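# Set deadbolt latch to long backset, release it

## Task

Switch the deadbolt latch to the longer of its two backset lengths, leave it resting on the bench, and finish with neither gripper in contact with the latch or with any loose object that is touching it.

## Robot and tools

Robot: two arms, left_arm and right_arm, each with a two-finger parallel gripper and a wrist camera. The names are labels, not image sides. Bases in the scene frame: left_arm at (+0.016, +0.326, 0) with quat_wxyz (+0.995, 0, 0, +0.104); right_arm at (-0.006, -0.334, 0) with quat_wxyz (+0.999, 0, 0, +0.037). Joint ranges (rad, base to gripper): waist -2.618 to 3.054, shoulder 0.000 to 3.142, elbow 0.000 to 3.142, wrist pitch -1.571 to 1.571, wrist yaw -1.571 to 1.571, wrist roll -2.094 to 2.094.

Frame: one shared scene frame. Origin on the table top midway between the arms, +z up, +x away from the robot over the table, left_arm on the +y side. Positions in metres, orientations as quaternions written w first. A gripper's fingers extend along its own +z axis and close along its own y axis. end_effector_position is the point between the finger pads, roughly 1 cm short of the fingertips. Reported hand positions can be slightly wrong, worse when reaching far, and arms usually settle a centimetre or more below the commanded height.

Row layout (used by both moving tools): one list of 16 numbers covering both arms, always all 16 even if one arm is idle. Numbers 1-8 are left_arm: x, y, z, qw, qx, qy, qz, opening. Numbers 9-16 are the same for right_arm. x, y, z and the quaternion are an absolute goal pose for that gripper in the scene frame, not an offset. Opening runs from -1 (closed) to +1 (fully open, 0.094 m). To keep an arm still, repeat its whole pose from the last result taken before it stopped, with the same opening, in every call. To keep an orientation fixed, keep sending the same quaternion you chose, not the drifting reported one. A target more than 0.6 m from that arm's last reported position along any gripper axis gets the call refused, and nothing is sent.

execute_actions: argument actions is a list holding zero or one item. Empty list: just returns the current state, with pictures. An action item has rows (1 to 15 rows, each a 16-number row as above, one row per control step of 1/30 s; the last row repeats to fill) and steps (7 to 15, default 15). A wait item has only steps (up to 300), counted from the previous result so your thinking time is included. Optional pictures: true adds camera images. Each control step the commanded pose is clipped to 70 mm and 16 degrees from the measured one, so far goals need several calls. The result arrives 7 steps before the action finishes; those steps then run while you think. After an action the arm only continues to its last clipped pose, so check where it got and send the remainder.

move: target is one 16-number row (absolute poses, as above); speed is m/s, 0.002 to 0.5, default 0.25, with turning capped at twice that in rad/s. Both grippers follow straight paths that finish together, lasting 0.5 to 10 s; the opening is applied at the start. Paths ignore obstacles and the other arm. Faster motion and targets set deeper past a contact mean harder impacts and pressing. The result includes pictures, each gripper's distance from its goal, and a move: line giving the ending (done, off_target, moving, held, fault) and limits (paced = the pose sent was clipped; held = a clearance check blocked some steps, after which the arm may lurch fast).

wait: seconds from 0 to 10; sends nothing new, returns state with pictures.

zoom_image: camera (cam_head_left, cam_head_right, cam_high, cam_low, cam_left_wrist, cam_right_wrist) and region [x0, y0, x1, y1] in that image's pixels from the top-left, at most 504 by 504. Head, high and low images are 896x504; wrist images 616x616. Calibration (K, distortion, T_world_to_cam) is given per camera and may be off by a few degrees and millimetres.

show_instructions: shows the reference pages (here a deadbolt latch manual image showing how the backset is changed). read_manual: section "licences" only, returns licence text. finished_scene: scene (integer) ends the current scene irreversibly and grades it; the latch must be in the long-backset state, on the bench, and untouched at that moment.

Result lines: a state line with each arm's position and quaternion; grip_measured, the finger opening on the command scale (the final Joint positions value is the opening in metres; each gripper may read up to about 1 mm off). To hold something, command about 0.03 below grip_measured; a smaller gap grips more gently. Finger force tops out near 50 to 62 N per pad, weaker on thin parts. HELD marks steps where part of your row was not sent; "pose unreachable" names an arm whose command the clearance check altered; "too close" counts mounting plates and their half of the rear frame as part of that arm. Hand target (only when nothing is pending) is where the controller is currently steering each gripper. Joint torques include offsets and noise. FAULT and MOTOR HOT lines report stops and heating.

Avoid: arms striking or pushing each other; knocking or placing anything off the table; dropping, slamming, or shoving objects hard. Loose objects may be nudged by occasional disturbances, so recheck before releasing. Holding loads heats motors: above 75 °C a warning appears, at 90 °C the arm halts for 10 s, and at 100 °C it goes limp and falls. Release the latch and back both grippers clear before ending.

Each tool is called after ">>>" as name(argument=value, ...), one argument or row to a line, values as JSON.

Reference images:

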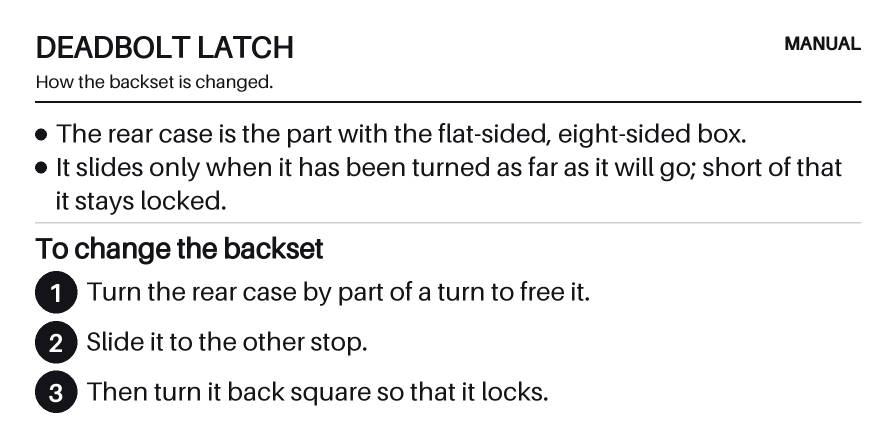

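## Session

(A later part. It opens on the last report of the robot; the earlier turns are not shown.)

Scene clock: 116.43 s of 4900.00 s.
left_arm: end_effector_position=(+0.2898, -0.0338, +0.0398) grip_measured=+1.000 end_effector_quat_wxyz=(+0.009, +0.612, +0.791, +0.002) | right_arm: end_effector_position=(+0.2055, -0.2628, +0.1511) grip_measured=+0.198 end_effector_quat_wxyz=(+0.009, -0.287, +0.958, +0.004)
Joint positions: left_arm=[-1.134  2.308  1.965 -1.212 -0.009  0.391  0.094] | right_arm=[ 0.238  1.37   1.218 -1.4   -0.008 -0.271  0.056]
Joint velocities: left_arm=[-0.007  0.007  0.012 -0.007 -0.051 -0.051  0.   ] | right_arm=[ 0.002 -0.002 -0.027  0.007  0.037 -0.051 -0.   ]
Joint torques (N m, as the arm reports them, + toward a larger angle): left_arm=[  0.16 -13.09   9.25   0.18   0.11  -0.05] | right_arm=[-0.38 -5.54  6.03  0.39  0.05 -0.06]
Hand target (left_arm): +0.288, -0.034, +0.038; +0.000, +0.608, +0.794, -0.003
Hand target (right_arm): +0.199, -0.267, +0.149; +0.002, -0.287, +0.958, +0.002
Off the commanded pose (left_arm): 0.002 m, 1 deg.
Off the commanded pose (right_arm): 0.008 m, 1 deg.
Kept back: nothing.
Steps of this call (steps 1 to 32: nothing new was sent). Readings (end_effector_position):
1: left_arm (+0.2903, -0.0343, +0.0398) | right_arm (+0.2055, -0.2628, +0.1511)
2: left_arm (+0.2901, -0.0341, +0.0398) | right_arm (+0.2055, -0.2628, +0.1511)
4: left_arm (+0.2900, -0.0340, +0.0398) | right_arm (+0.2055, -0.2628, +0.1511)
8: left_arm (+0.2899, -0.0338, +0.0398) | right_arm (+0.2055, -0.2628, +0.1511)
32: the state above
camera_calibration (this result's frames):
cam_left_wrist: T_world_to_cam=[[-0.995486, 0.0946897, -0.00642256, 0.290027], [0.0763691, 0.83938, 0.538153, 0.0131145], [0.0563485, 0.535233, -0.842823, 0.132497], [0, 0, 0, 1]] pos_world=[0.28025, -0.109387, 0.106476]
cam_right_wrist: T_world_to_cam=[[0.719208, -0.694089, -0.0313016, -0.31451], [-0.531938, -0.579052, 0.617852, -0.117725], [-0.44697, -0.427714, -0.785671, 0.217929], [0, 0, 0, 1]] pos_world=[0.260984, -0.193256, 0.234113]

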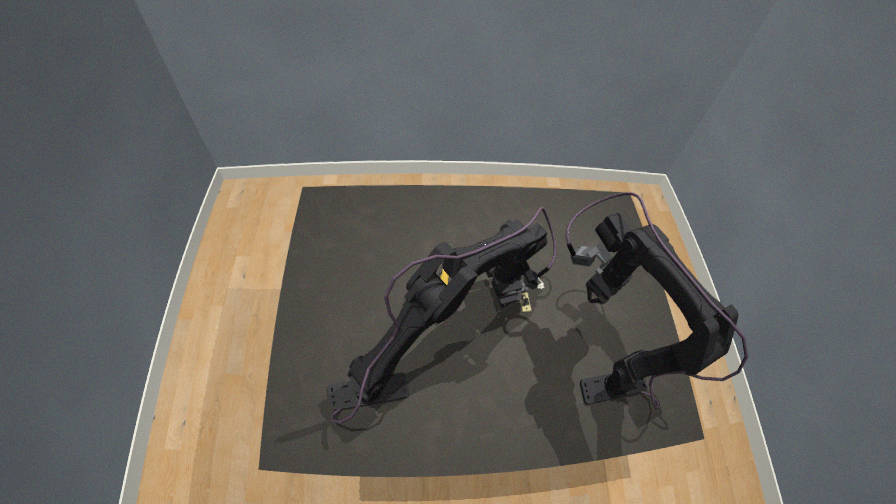

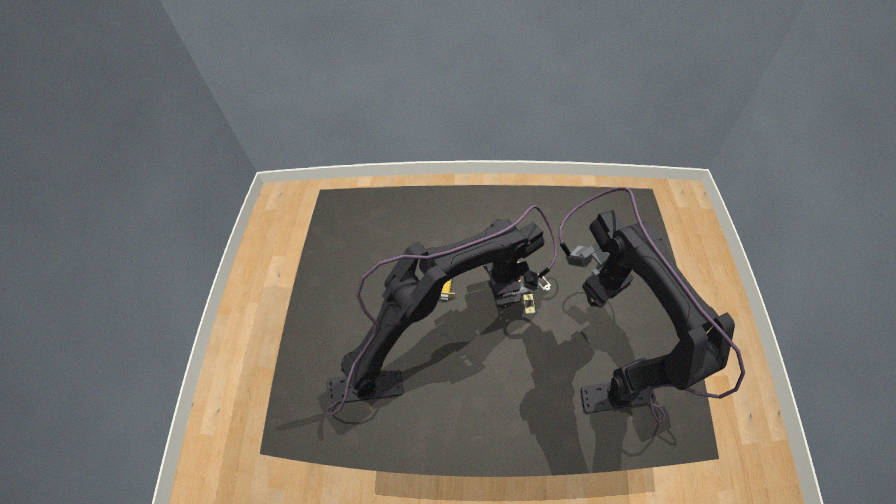

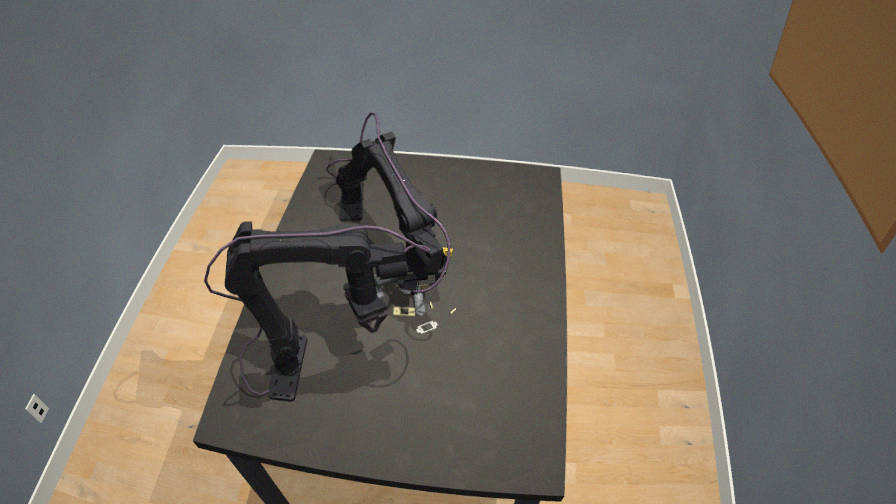

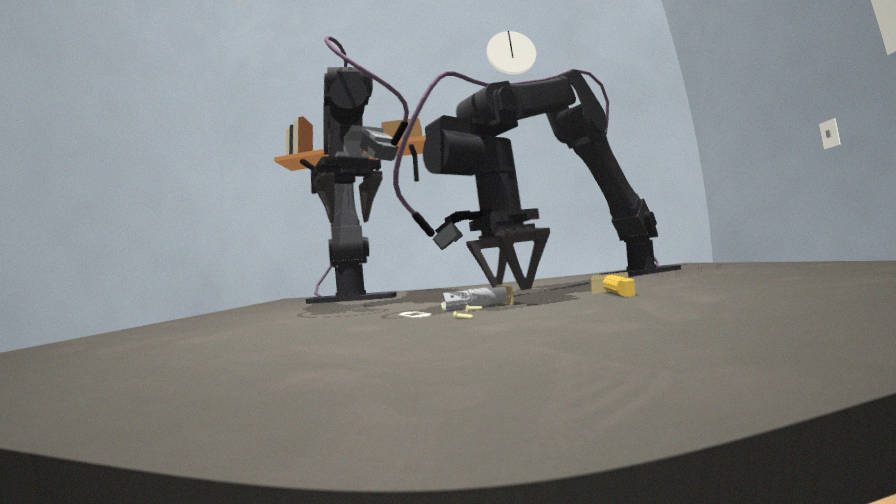

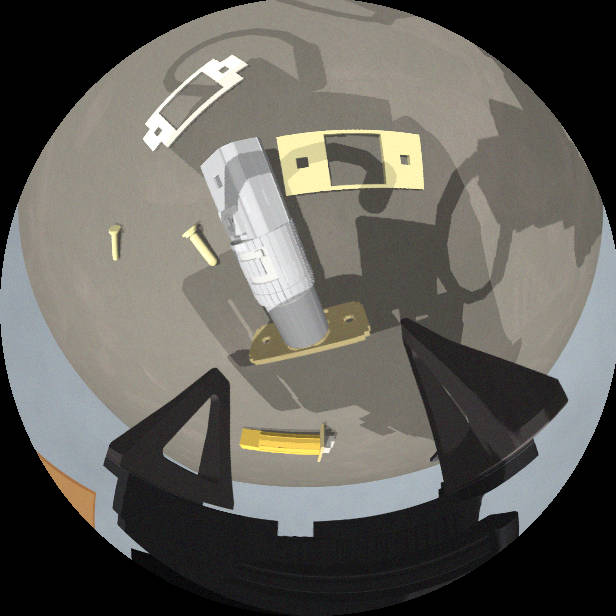

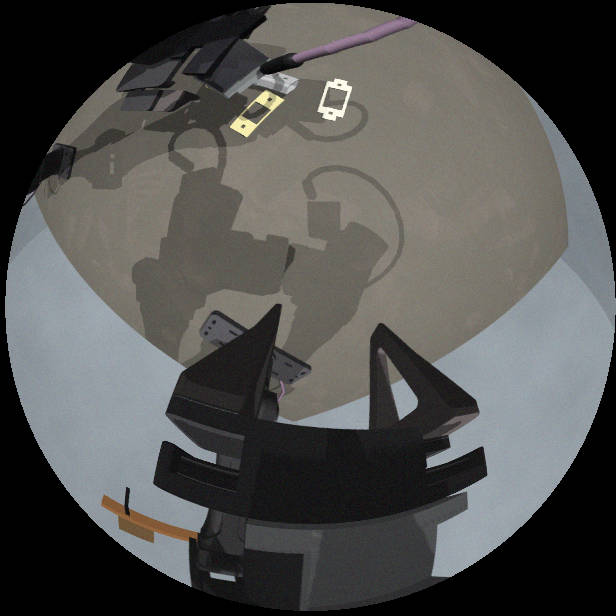

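>>> move(
  target=[0.288, -0.034, 0.015, 0, 0.6087, 0.7934, 0, 1, 0.199, -0.267, 0.149, 0.002, -0.287, 0.958, 0.002, 0.2],
  speed=0.05,
)

Scene clock: 117.87 s of 4900.00 s.
left_arm: end_effector_position=(+0.2897, -0.0337, +0.0241) grip_measured=+1.000 end_effector_quat_wxyz=(+0.006, +0.612, +0.791, +0.003) | right_arm: end_effector_position=(+0.2055, -0.2628, +0.1511) grip_measured=+0.198 end_effector_quat_wxyz=(+0.009, -0.287, +0.958, +0.004)
Joint positions: left_arm=[-1.134  2.323  1.927 -1.165 -0.009  0.39   0.094] | right_arm=[ 0.238  1.37   1.218 -1.4   -0.008 -0.271  0.056]
Joint velocities: left_arm=[-0.002 -0.007 -0.022 -0.007  0.066 -0.051  0.   ] | right_arm=[-0.002  0.002 -0.012  0.022 -0.066  0.051  0.   ]
Joint torques (N m, as the arm reports them, + toward a larger angle): left_arm=[ -0.01 -13.07   6.4    0.48   0.07  -0.06] | right_arm=[-0.44 -5.49  6.03  0.37  0.05 -0.05]
Hand target (left_arm): +0.288, -0.034, +0.015; -0.000, +0.609, +0.793, -0.000
Hand target (right_arm): +0.199, -0.267, +0.149; +0.002, -0.287, +0.958, +0.002
Off the commanded pose (left_arm): 0.009 m, 1 deg.
Off the commanded pose (right_arm): 0.008 m, 1 deg.
Kept back: nothing.
move: done
camera_calibration (this result's frames):
cam_left_wrist: T_world_to_cam=[[-0.995573, 0.09395, -0.00282145, 0.289748], [0.0774646, 0.837141, 0.541474, 0.0210321], [0.0532334, 0.538859, -0.840713, 0.120145], [0, 0, 0, 1]] pos_world=[0.280441, -0.10957, 0.0904365]
cam_right_wrist: T_world_to_cam=[[0.719208, -0.694089, -0.0313016, -0.31451], [-0.531938, -0.579052, 0.617852, -0.117725], [-0.44697, -0.427714, -0.785671, 0.217929], [0, 0, 0, 1]] pos_world=[0.260984, -0.193256, 0.234113]

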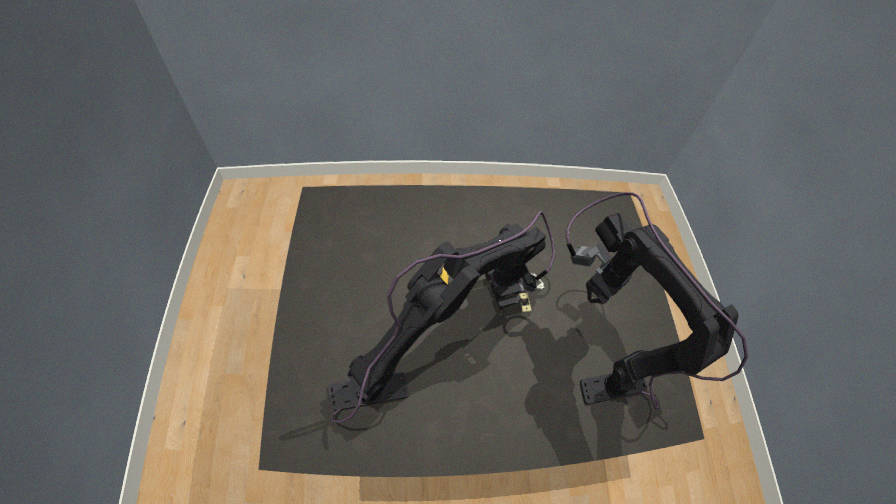

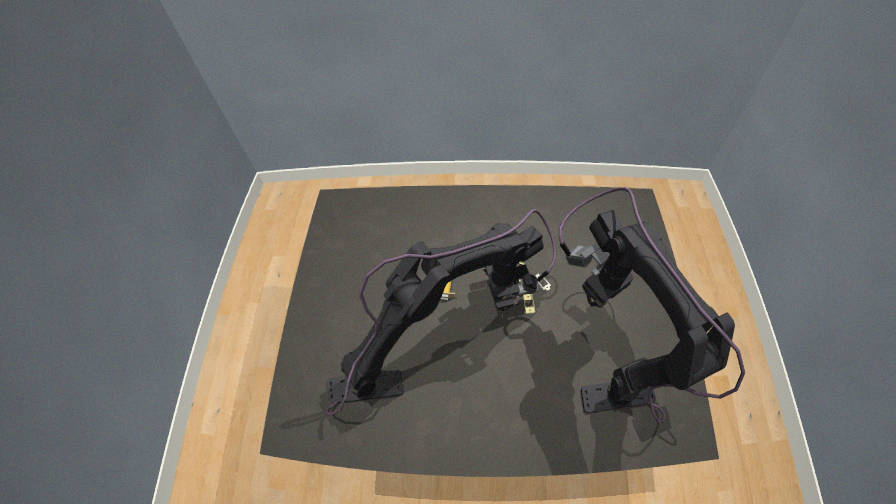

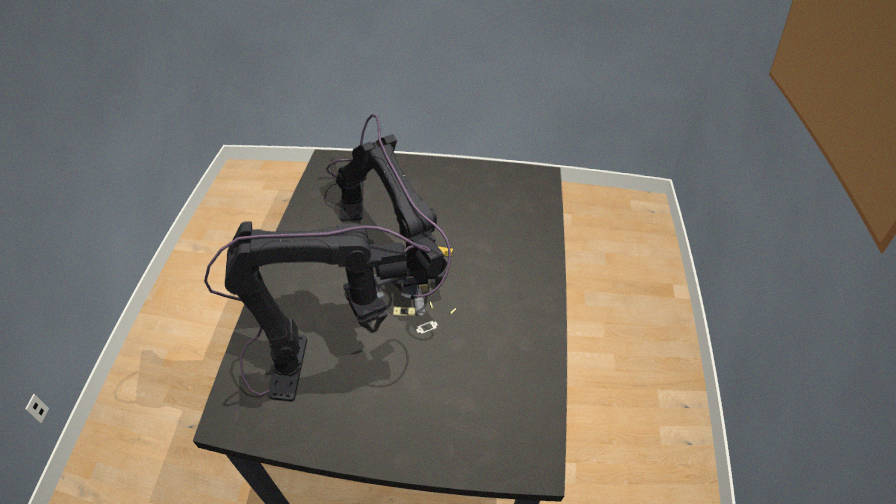

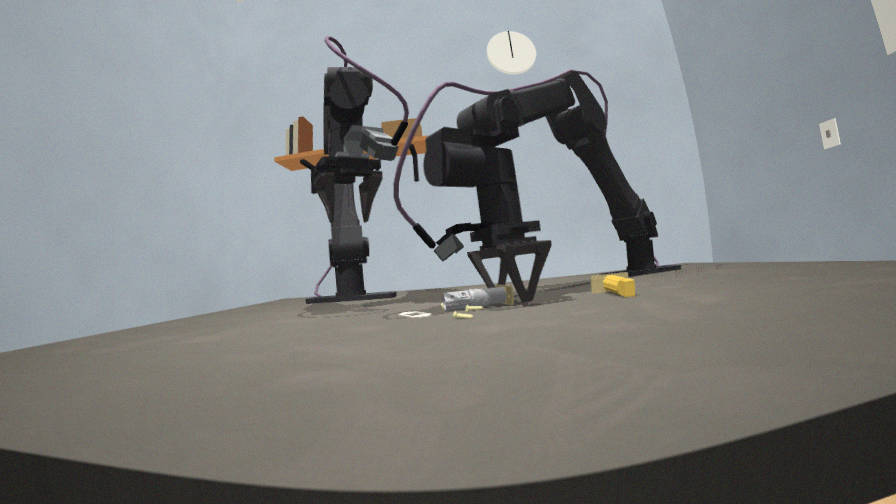

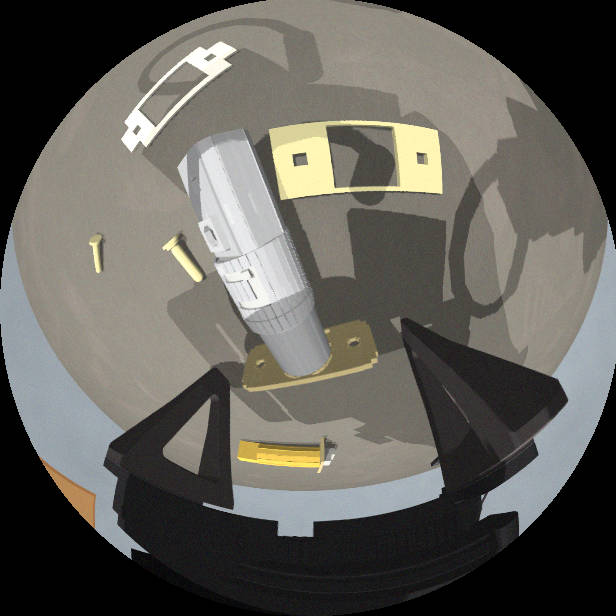

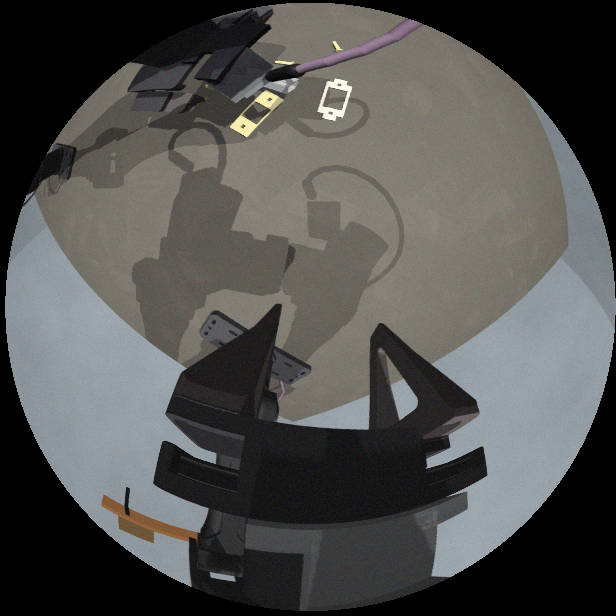

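Closing the left gripper on the faceplate ends.

>>> move(
  target=[0.288, -0.034, 0.015, 0, 0.6087, 0.7934, 0, 0.15, 0.199, -0.267, 0.149, 0.002, -0.287, 0.958, 0.002, 0.2],
  speed=0.05,
)

Scene clock: 119.23 s of 4900.00 s.
left_arm: end_effector_position=(+0.2900, -0.0340, +0.0241) grip_measured=+0.170 end_effector_quat_wxyz=(+0.007, +0.611, +0.791, +0.003) | right_arm: end_effector_position=(+0.2055, -0.2628, +0.1511) grip_measured=+0.198 end_effector_quat_wxyz=(+0.009, -0.287, +0.958, +0.004)
Joint positions: left_arm=[-1.134  2.323  1.927 -1.164 -0.009  0.39   0.055] | right_arm=[ 0.238  1.37   1.218 -1.4   -0.008 -0.271  0.056]
Joint velocities: left_arm=[-0.002  0.012 -0.002  0.051 -0.037 -0.007  0.   ] | right_arm=[-0.002 -0.007 -0.002 -0.022 -0.022  0.037 -0.001]
Joint torques (N m, as the arm reports them, + toward a larger angle): left_arm=[  0.02 -13.2    6.26   0.52   0.06  -0.05] | right_arm=[-0.37 -5.51  6.11  0.37  0.05 -0.05]
Hand target (left_arm): +0.288, -0.034, +0.015; -0.000, +0.609, +0.794, +0.000
Hand target (right_arm): +0.199, -0.267, +0.149; +0.002, -0.287, +0.958, +0.002
Off the commanded pose (left_arm): 0.009 m, 1 deg.
Off the commanded pose (right_arm): 0.008 m, 1 deg.
Kept back: nothing.
move: done
camera_calibration (this result's frames):
cam_left_wrist: T_world_to_cam=[[-0.995606, 0.0935661, -0.00384822, 0.290025], [0.0766496, 0.837833, 0.540519, 0.021549], [0.0537985, 0.537849, -0.841323, 0.120116], [0, 0, 0, 1]] pos_world=[0.280637, -0.109795, 0.0905246]
cam_right_wrist: T_world_to_cam=[[0.719208, -0.694089, -0.0313016, -0.31451], [-0.531938, -0.579052, 0.617852, -0.117725], [-0.44697, -0.427714, -0.785671, 0.217929], [0, 0, 0, 1]] pos_world=[0.260984, -0.193256, 0.234113]

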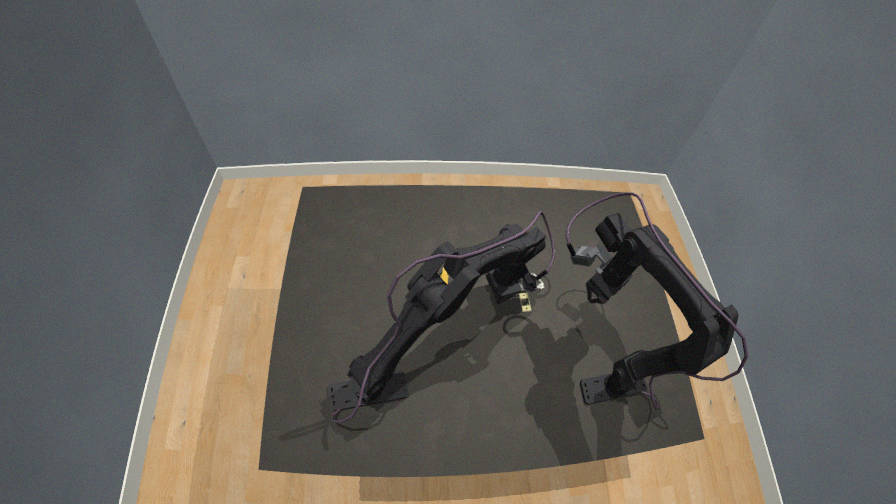

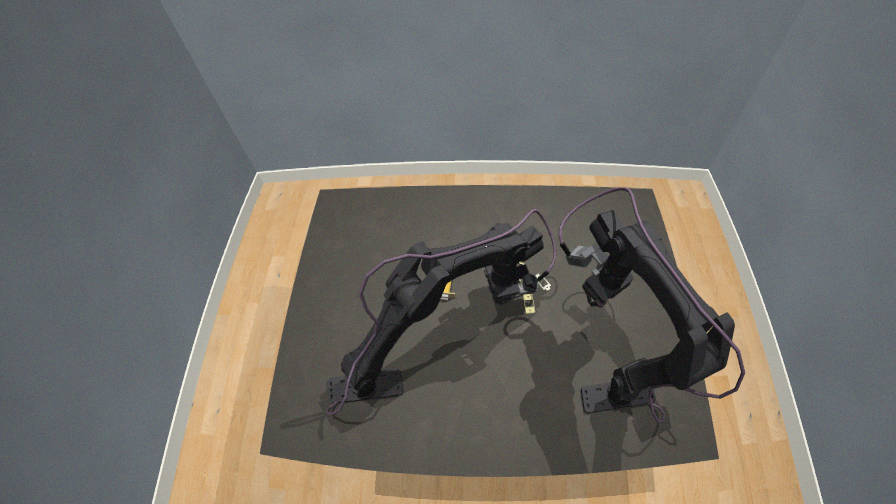

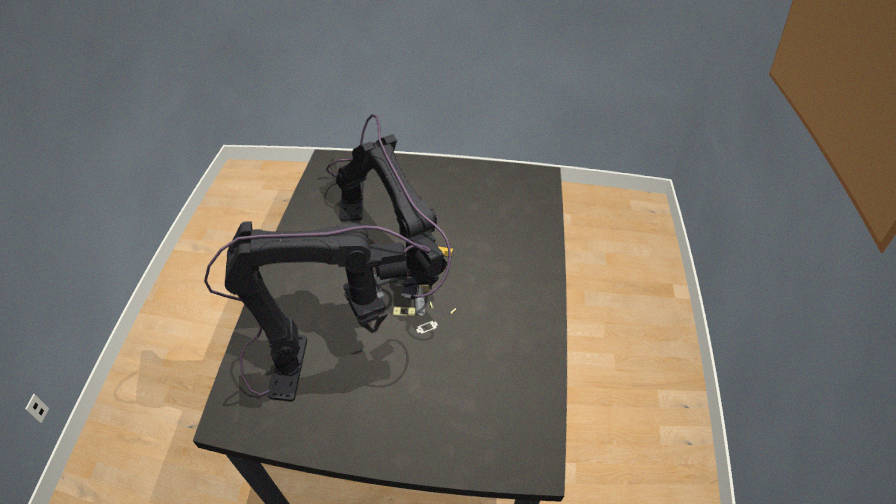

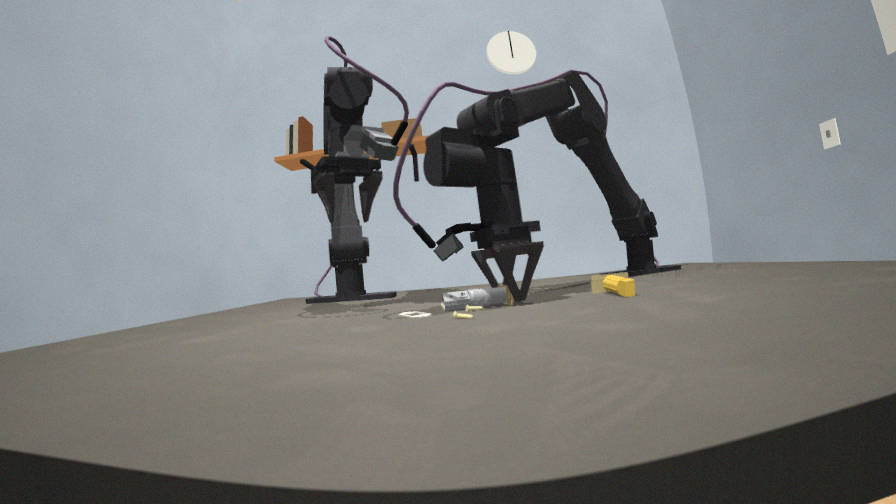

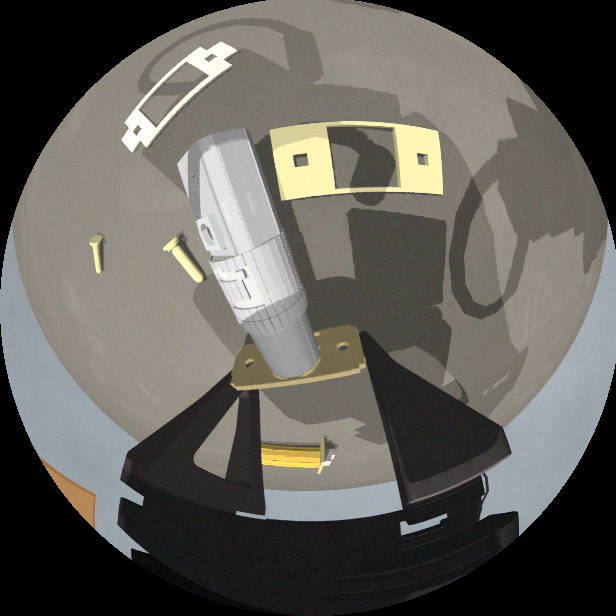

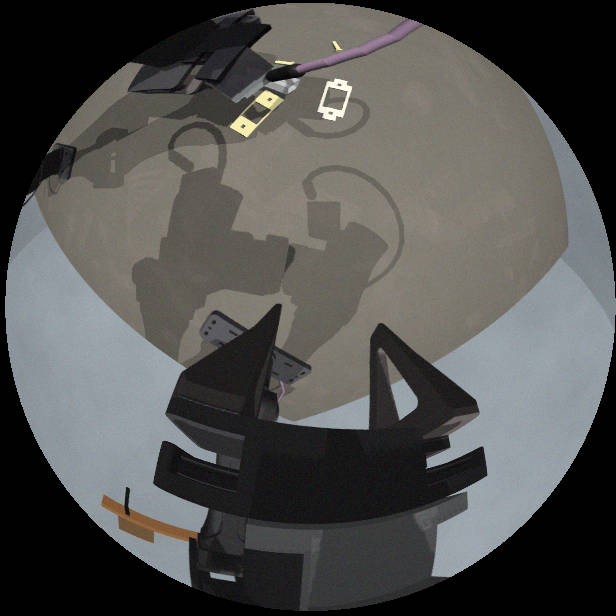

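>>> move(
  target=[0.285, -0.04, 0.07, 0, 0.6087, 0.7934, 0, 0.12, 0.199, -0.267, 0.149, 0.002, -0.287, 0.958, 0.002, 0.2],
  speed=0.08,
)

>>> move(
  target=[0.27, -0.06, 0.06, 0.6393, 0.3023, 0.6394, -0.3023, 0.12, 0.199, -0.267, 0.149, 0.002, -0.287, 0.958, 0.002, 0.2],
  speed=0.3,
)

Scene clock: 122.63 s of 4900.00 s.
left_arm: end_effector_position=(+0.2901, -0.0341, +0.0660) grip_measured=+0.170 end_effector_quat_wxyz=(+0.001, +0.606, +0.795, +0.004) | right_arm: end_effector_position=(+0.2055, -0.2628, +0.1511) grip_measured=+0.198 end_effector_quat_wxyz=(+0.009, -0.287, +0.958, +0.004)
Joint positions: left_arm=[-1.134  2.323  2.094 -1.342 -0.009  0.377  0.055] | right_arm=[ 0.238  1.37   1.218 -1.4   -0.008 -0.271  0.056]
Joint velocities: left_arm=[ 0.007  0.017  0.012 -0.007 -0.022 -0.051  0.   ] | right_arm=[ 0.007  0.007  0.002  0.037 -0.022 -0.081 -0.001]
Joint torques (N m, as the arm reports them, + toward a larger angle): left_arm=[ -0.97 -14.19   9.51   0.19   0.07  -0.06] | right_arm=[-0.46 -5.61  6.06  0.39  0.07 -0.04]
Hand target (left_arm): +0.284, -0.039, +0.070; +0.000, +0.609, +0.793, -0.000
Hand target (right_arm): +0.199, -0.267, +0.149; +0.002, -0.287, +0.958, +0.002
Off the commanded pose (left_arm): 0.009 m, 1 deg.
Off the commanded pose (right_arm): 0.008 m, 1 deg.
Kept back: nothing.
move: done
camera_calibration (this result's frames):
cam_left_wrist: T_world_to_cam=[[-0.996705, 0.0810265, 0.00378246, 0.289687], [0.0698654, 0.833852, 0.547548, 0.000333763], [0.0412119, 0.546008, -0.836765, 0.159125], [0, 0, 0, 1]] pos_world=[0.282151, -0.110634, 0.131872]
cam_right_wrist: T_world_to_cam=[[0.719208, -0.694089, -0.0313016, -0.31451], [-0.531938, -0.579052, 0.617852, -0.117725], [-0.44697, -0.427714, -0.785671, 0.217929], [0, 0, 0, 1]] pos_world=[0.260984, -0.193256, 0.234113]

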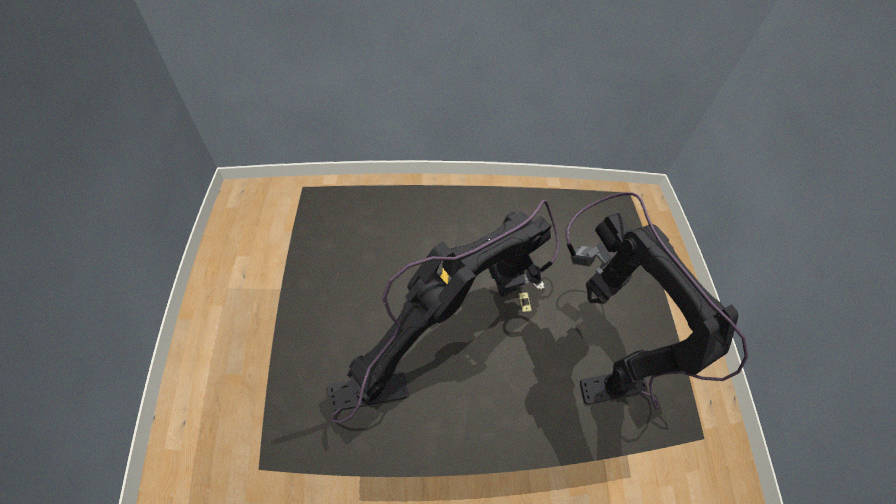

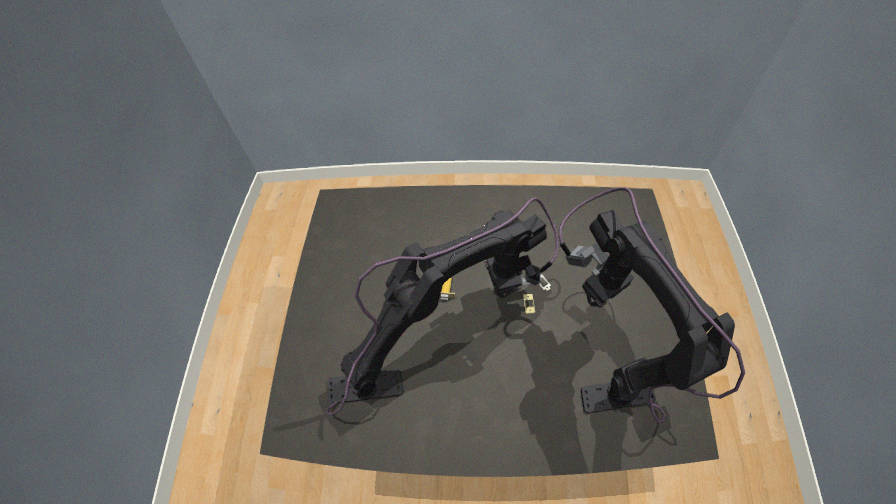

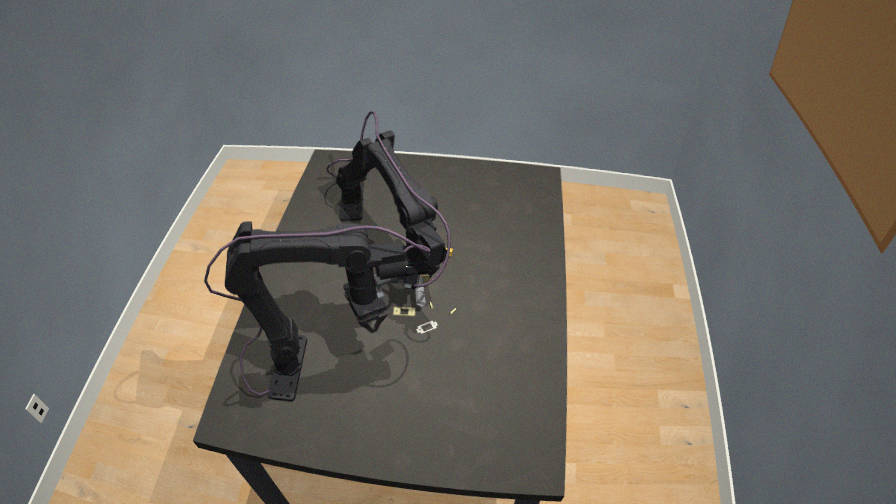

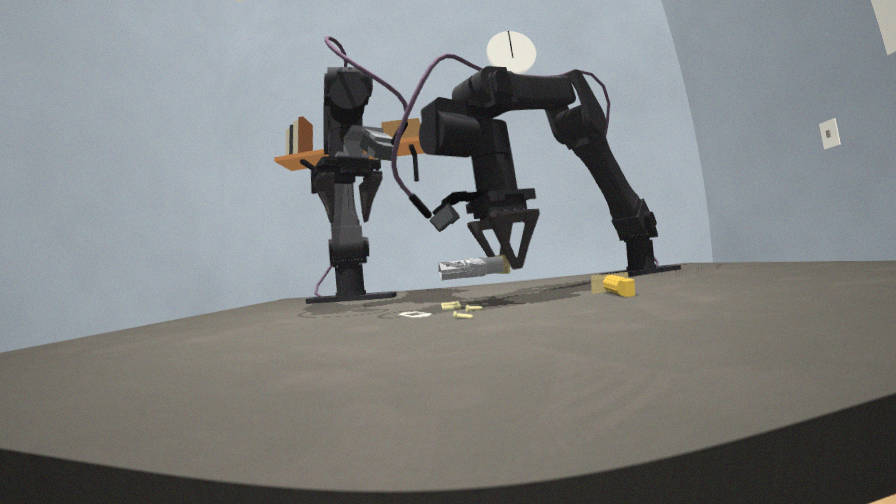

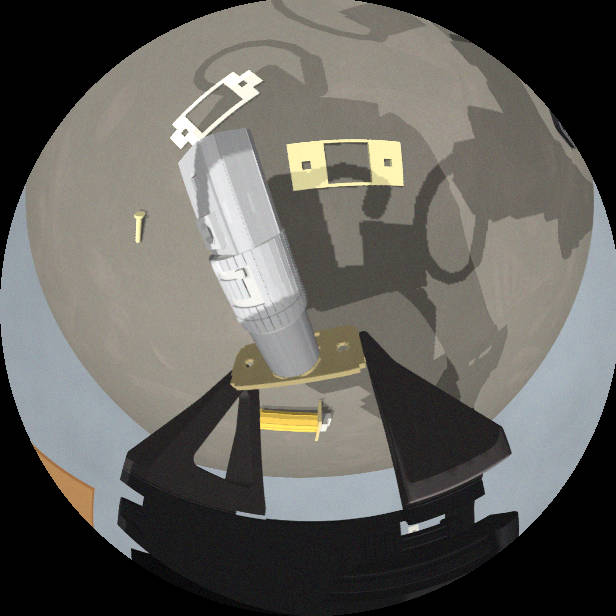

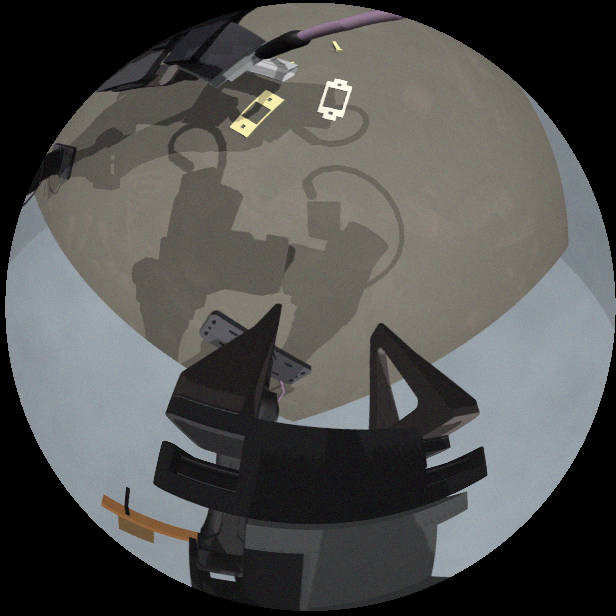

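Scene clock: 126.03 s of 4900.00 s.
left_arm: end_effector_position=(+0.2680, -0.0519, +0.0562) grip_measured=+0.170 end_effector_quat_wxyz=(+0.608, +0.326, +0.671, -0.271) | right_arm: end_effector_position=(+0.2055, -0.2628, +0.1511) grip_measured=+0.198 end_effector_quat_wxyz=(+0.009, -0.287, +0.958, +0.004)
Joint positions: left_arm=[-1.265  2.187  0.52   1.551 -0.186  0.012  0.055] | right_arm=[ 0.238  1.37   1.218 -1.4   -0.008 -0.271  0.056]
Joint velocities: left_arm=[ 0.002  0.007 -0.002 -0.037 -0.022 -0.037  0.   ] | right_arm=[ 0.002 -0.012  0.002 -0.007  0.007  0.007 -0.001]
Joint torques (N m, as the arm reports them, + toward a larger angle): left_arm=[-0.86 -8.7   5.05  2.45 -0.17 -0.08] | right_arm=[-0.35 -5.56  6.11  0.39  0.06 -0.06]
Hand target (left_arm): +0.267, -0.057, +0.065; +0.620, +0.315, +0.662, -0.282
Hand target (right_arm): +0.199, -0.267, +0.149; +0.002, -0.287, +0.958, +0.002
Off the commanded pose (left_arm): 0.009 m, 7 deg.
Off the commanded pose (right_arm): 0.008 m, 1 deg.
joint sent to its limit (left arm) — the command would take joint 4 (wrist pitch) past its upper limit, so that joint was sent only as far as its limit.
Kept back: nothing.
move: off_target (left_arm)
camera_calibration (this result's frames):
cam_left_wrist: T_world_to_cam=[[-0.743338, -0.557812, -0.369181, 0.189048], [-0.160708, 0.68467, -0.710915, 0.146882], [0.649324, -0.469119, -0.598586, -0.0675306], [0, 0, 0, 1]] pos_world=[0.207981, -0.0267921, 0.133791]
cam_right_wrist: T_world_to_cam=[[0.719208, -0.694089, -0.0313016, -0.31451], [-0.531938, -0.579052, 0.617852, -0.117725], [-0.44697, -0.427714, -0.785671, 0.217929], [0, 0, 0, 1]] pos_world=[0.260984, -0.193256, 0.234113]

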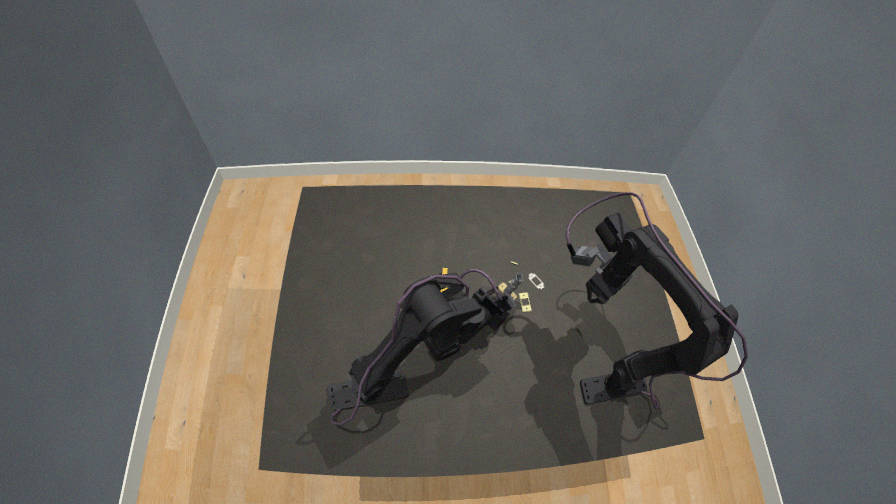

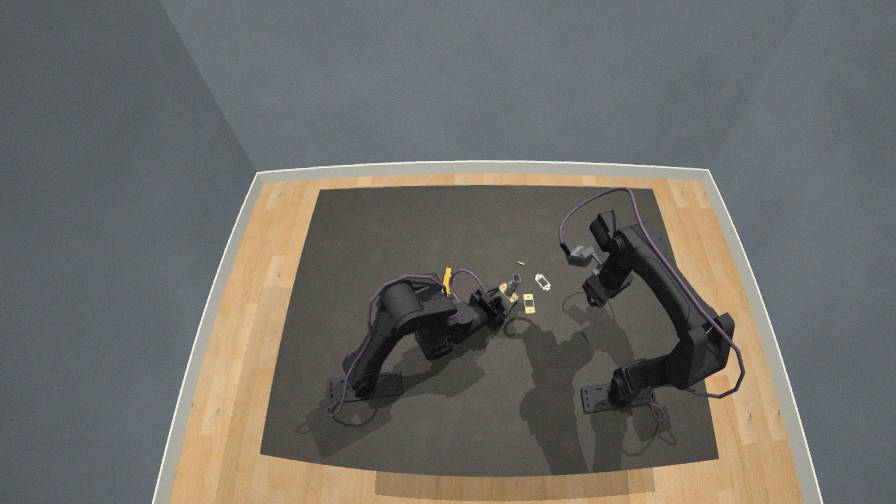

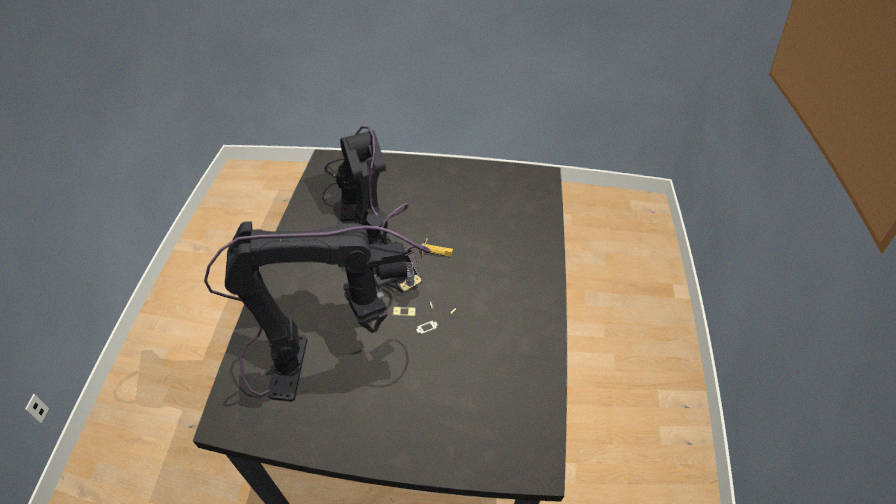

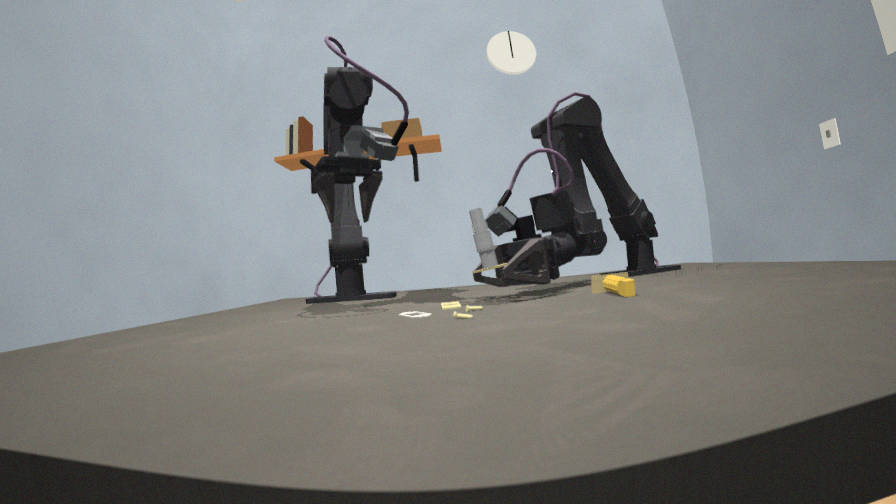

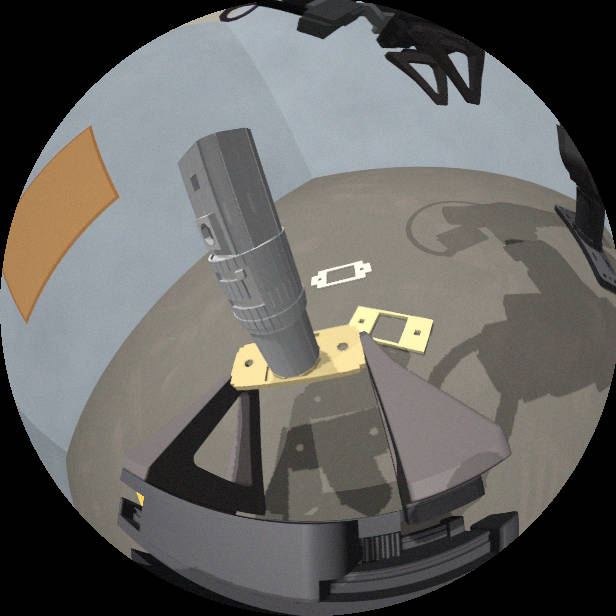

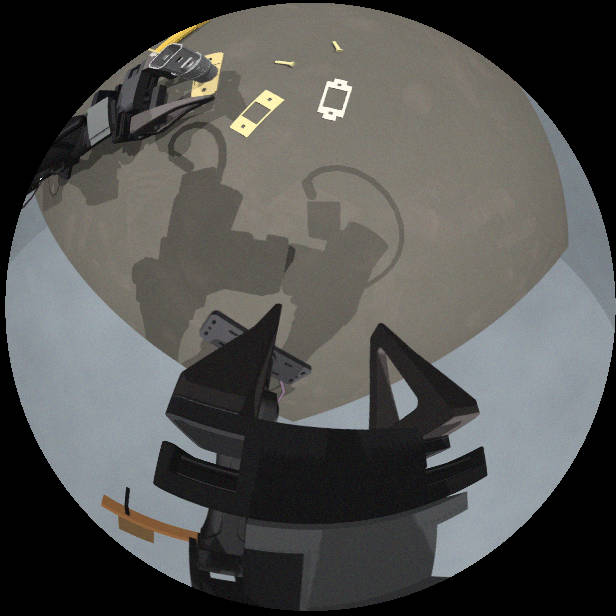

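>>> zoom_image(
  camera="cam_low",
  region=[440, 170, 620, 300],
)

Region (440, 170, 620, 300) of cam_low's 896x504 image, scaled by 2.800, with more detail than that image has.

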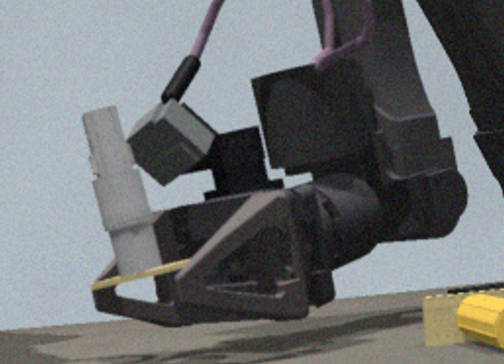

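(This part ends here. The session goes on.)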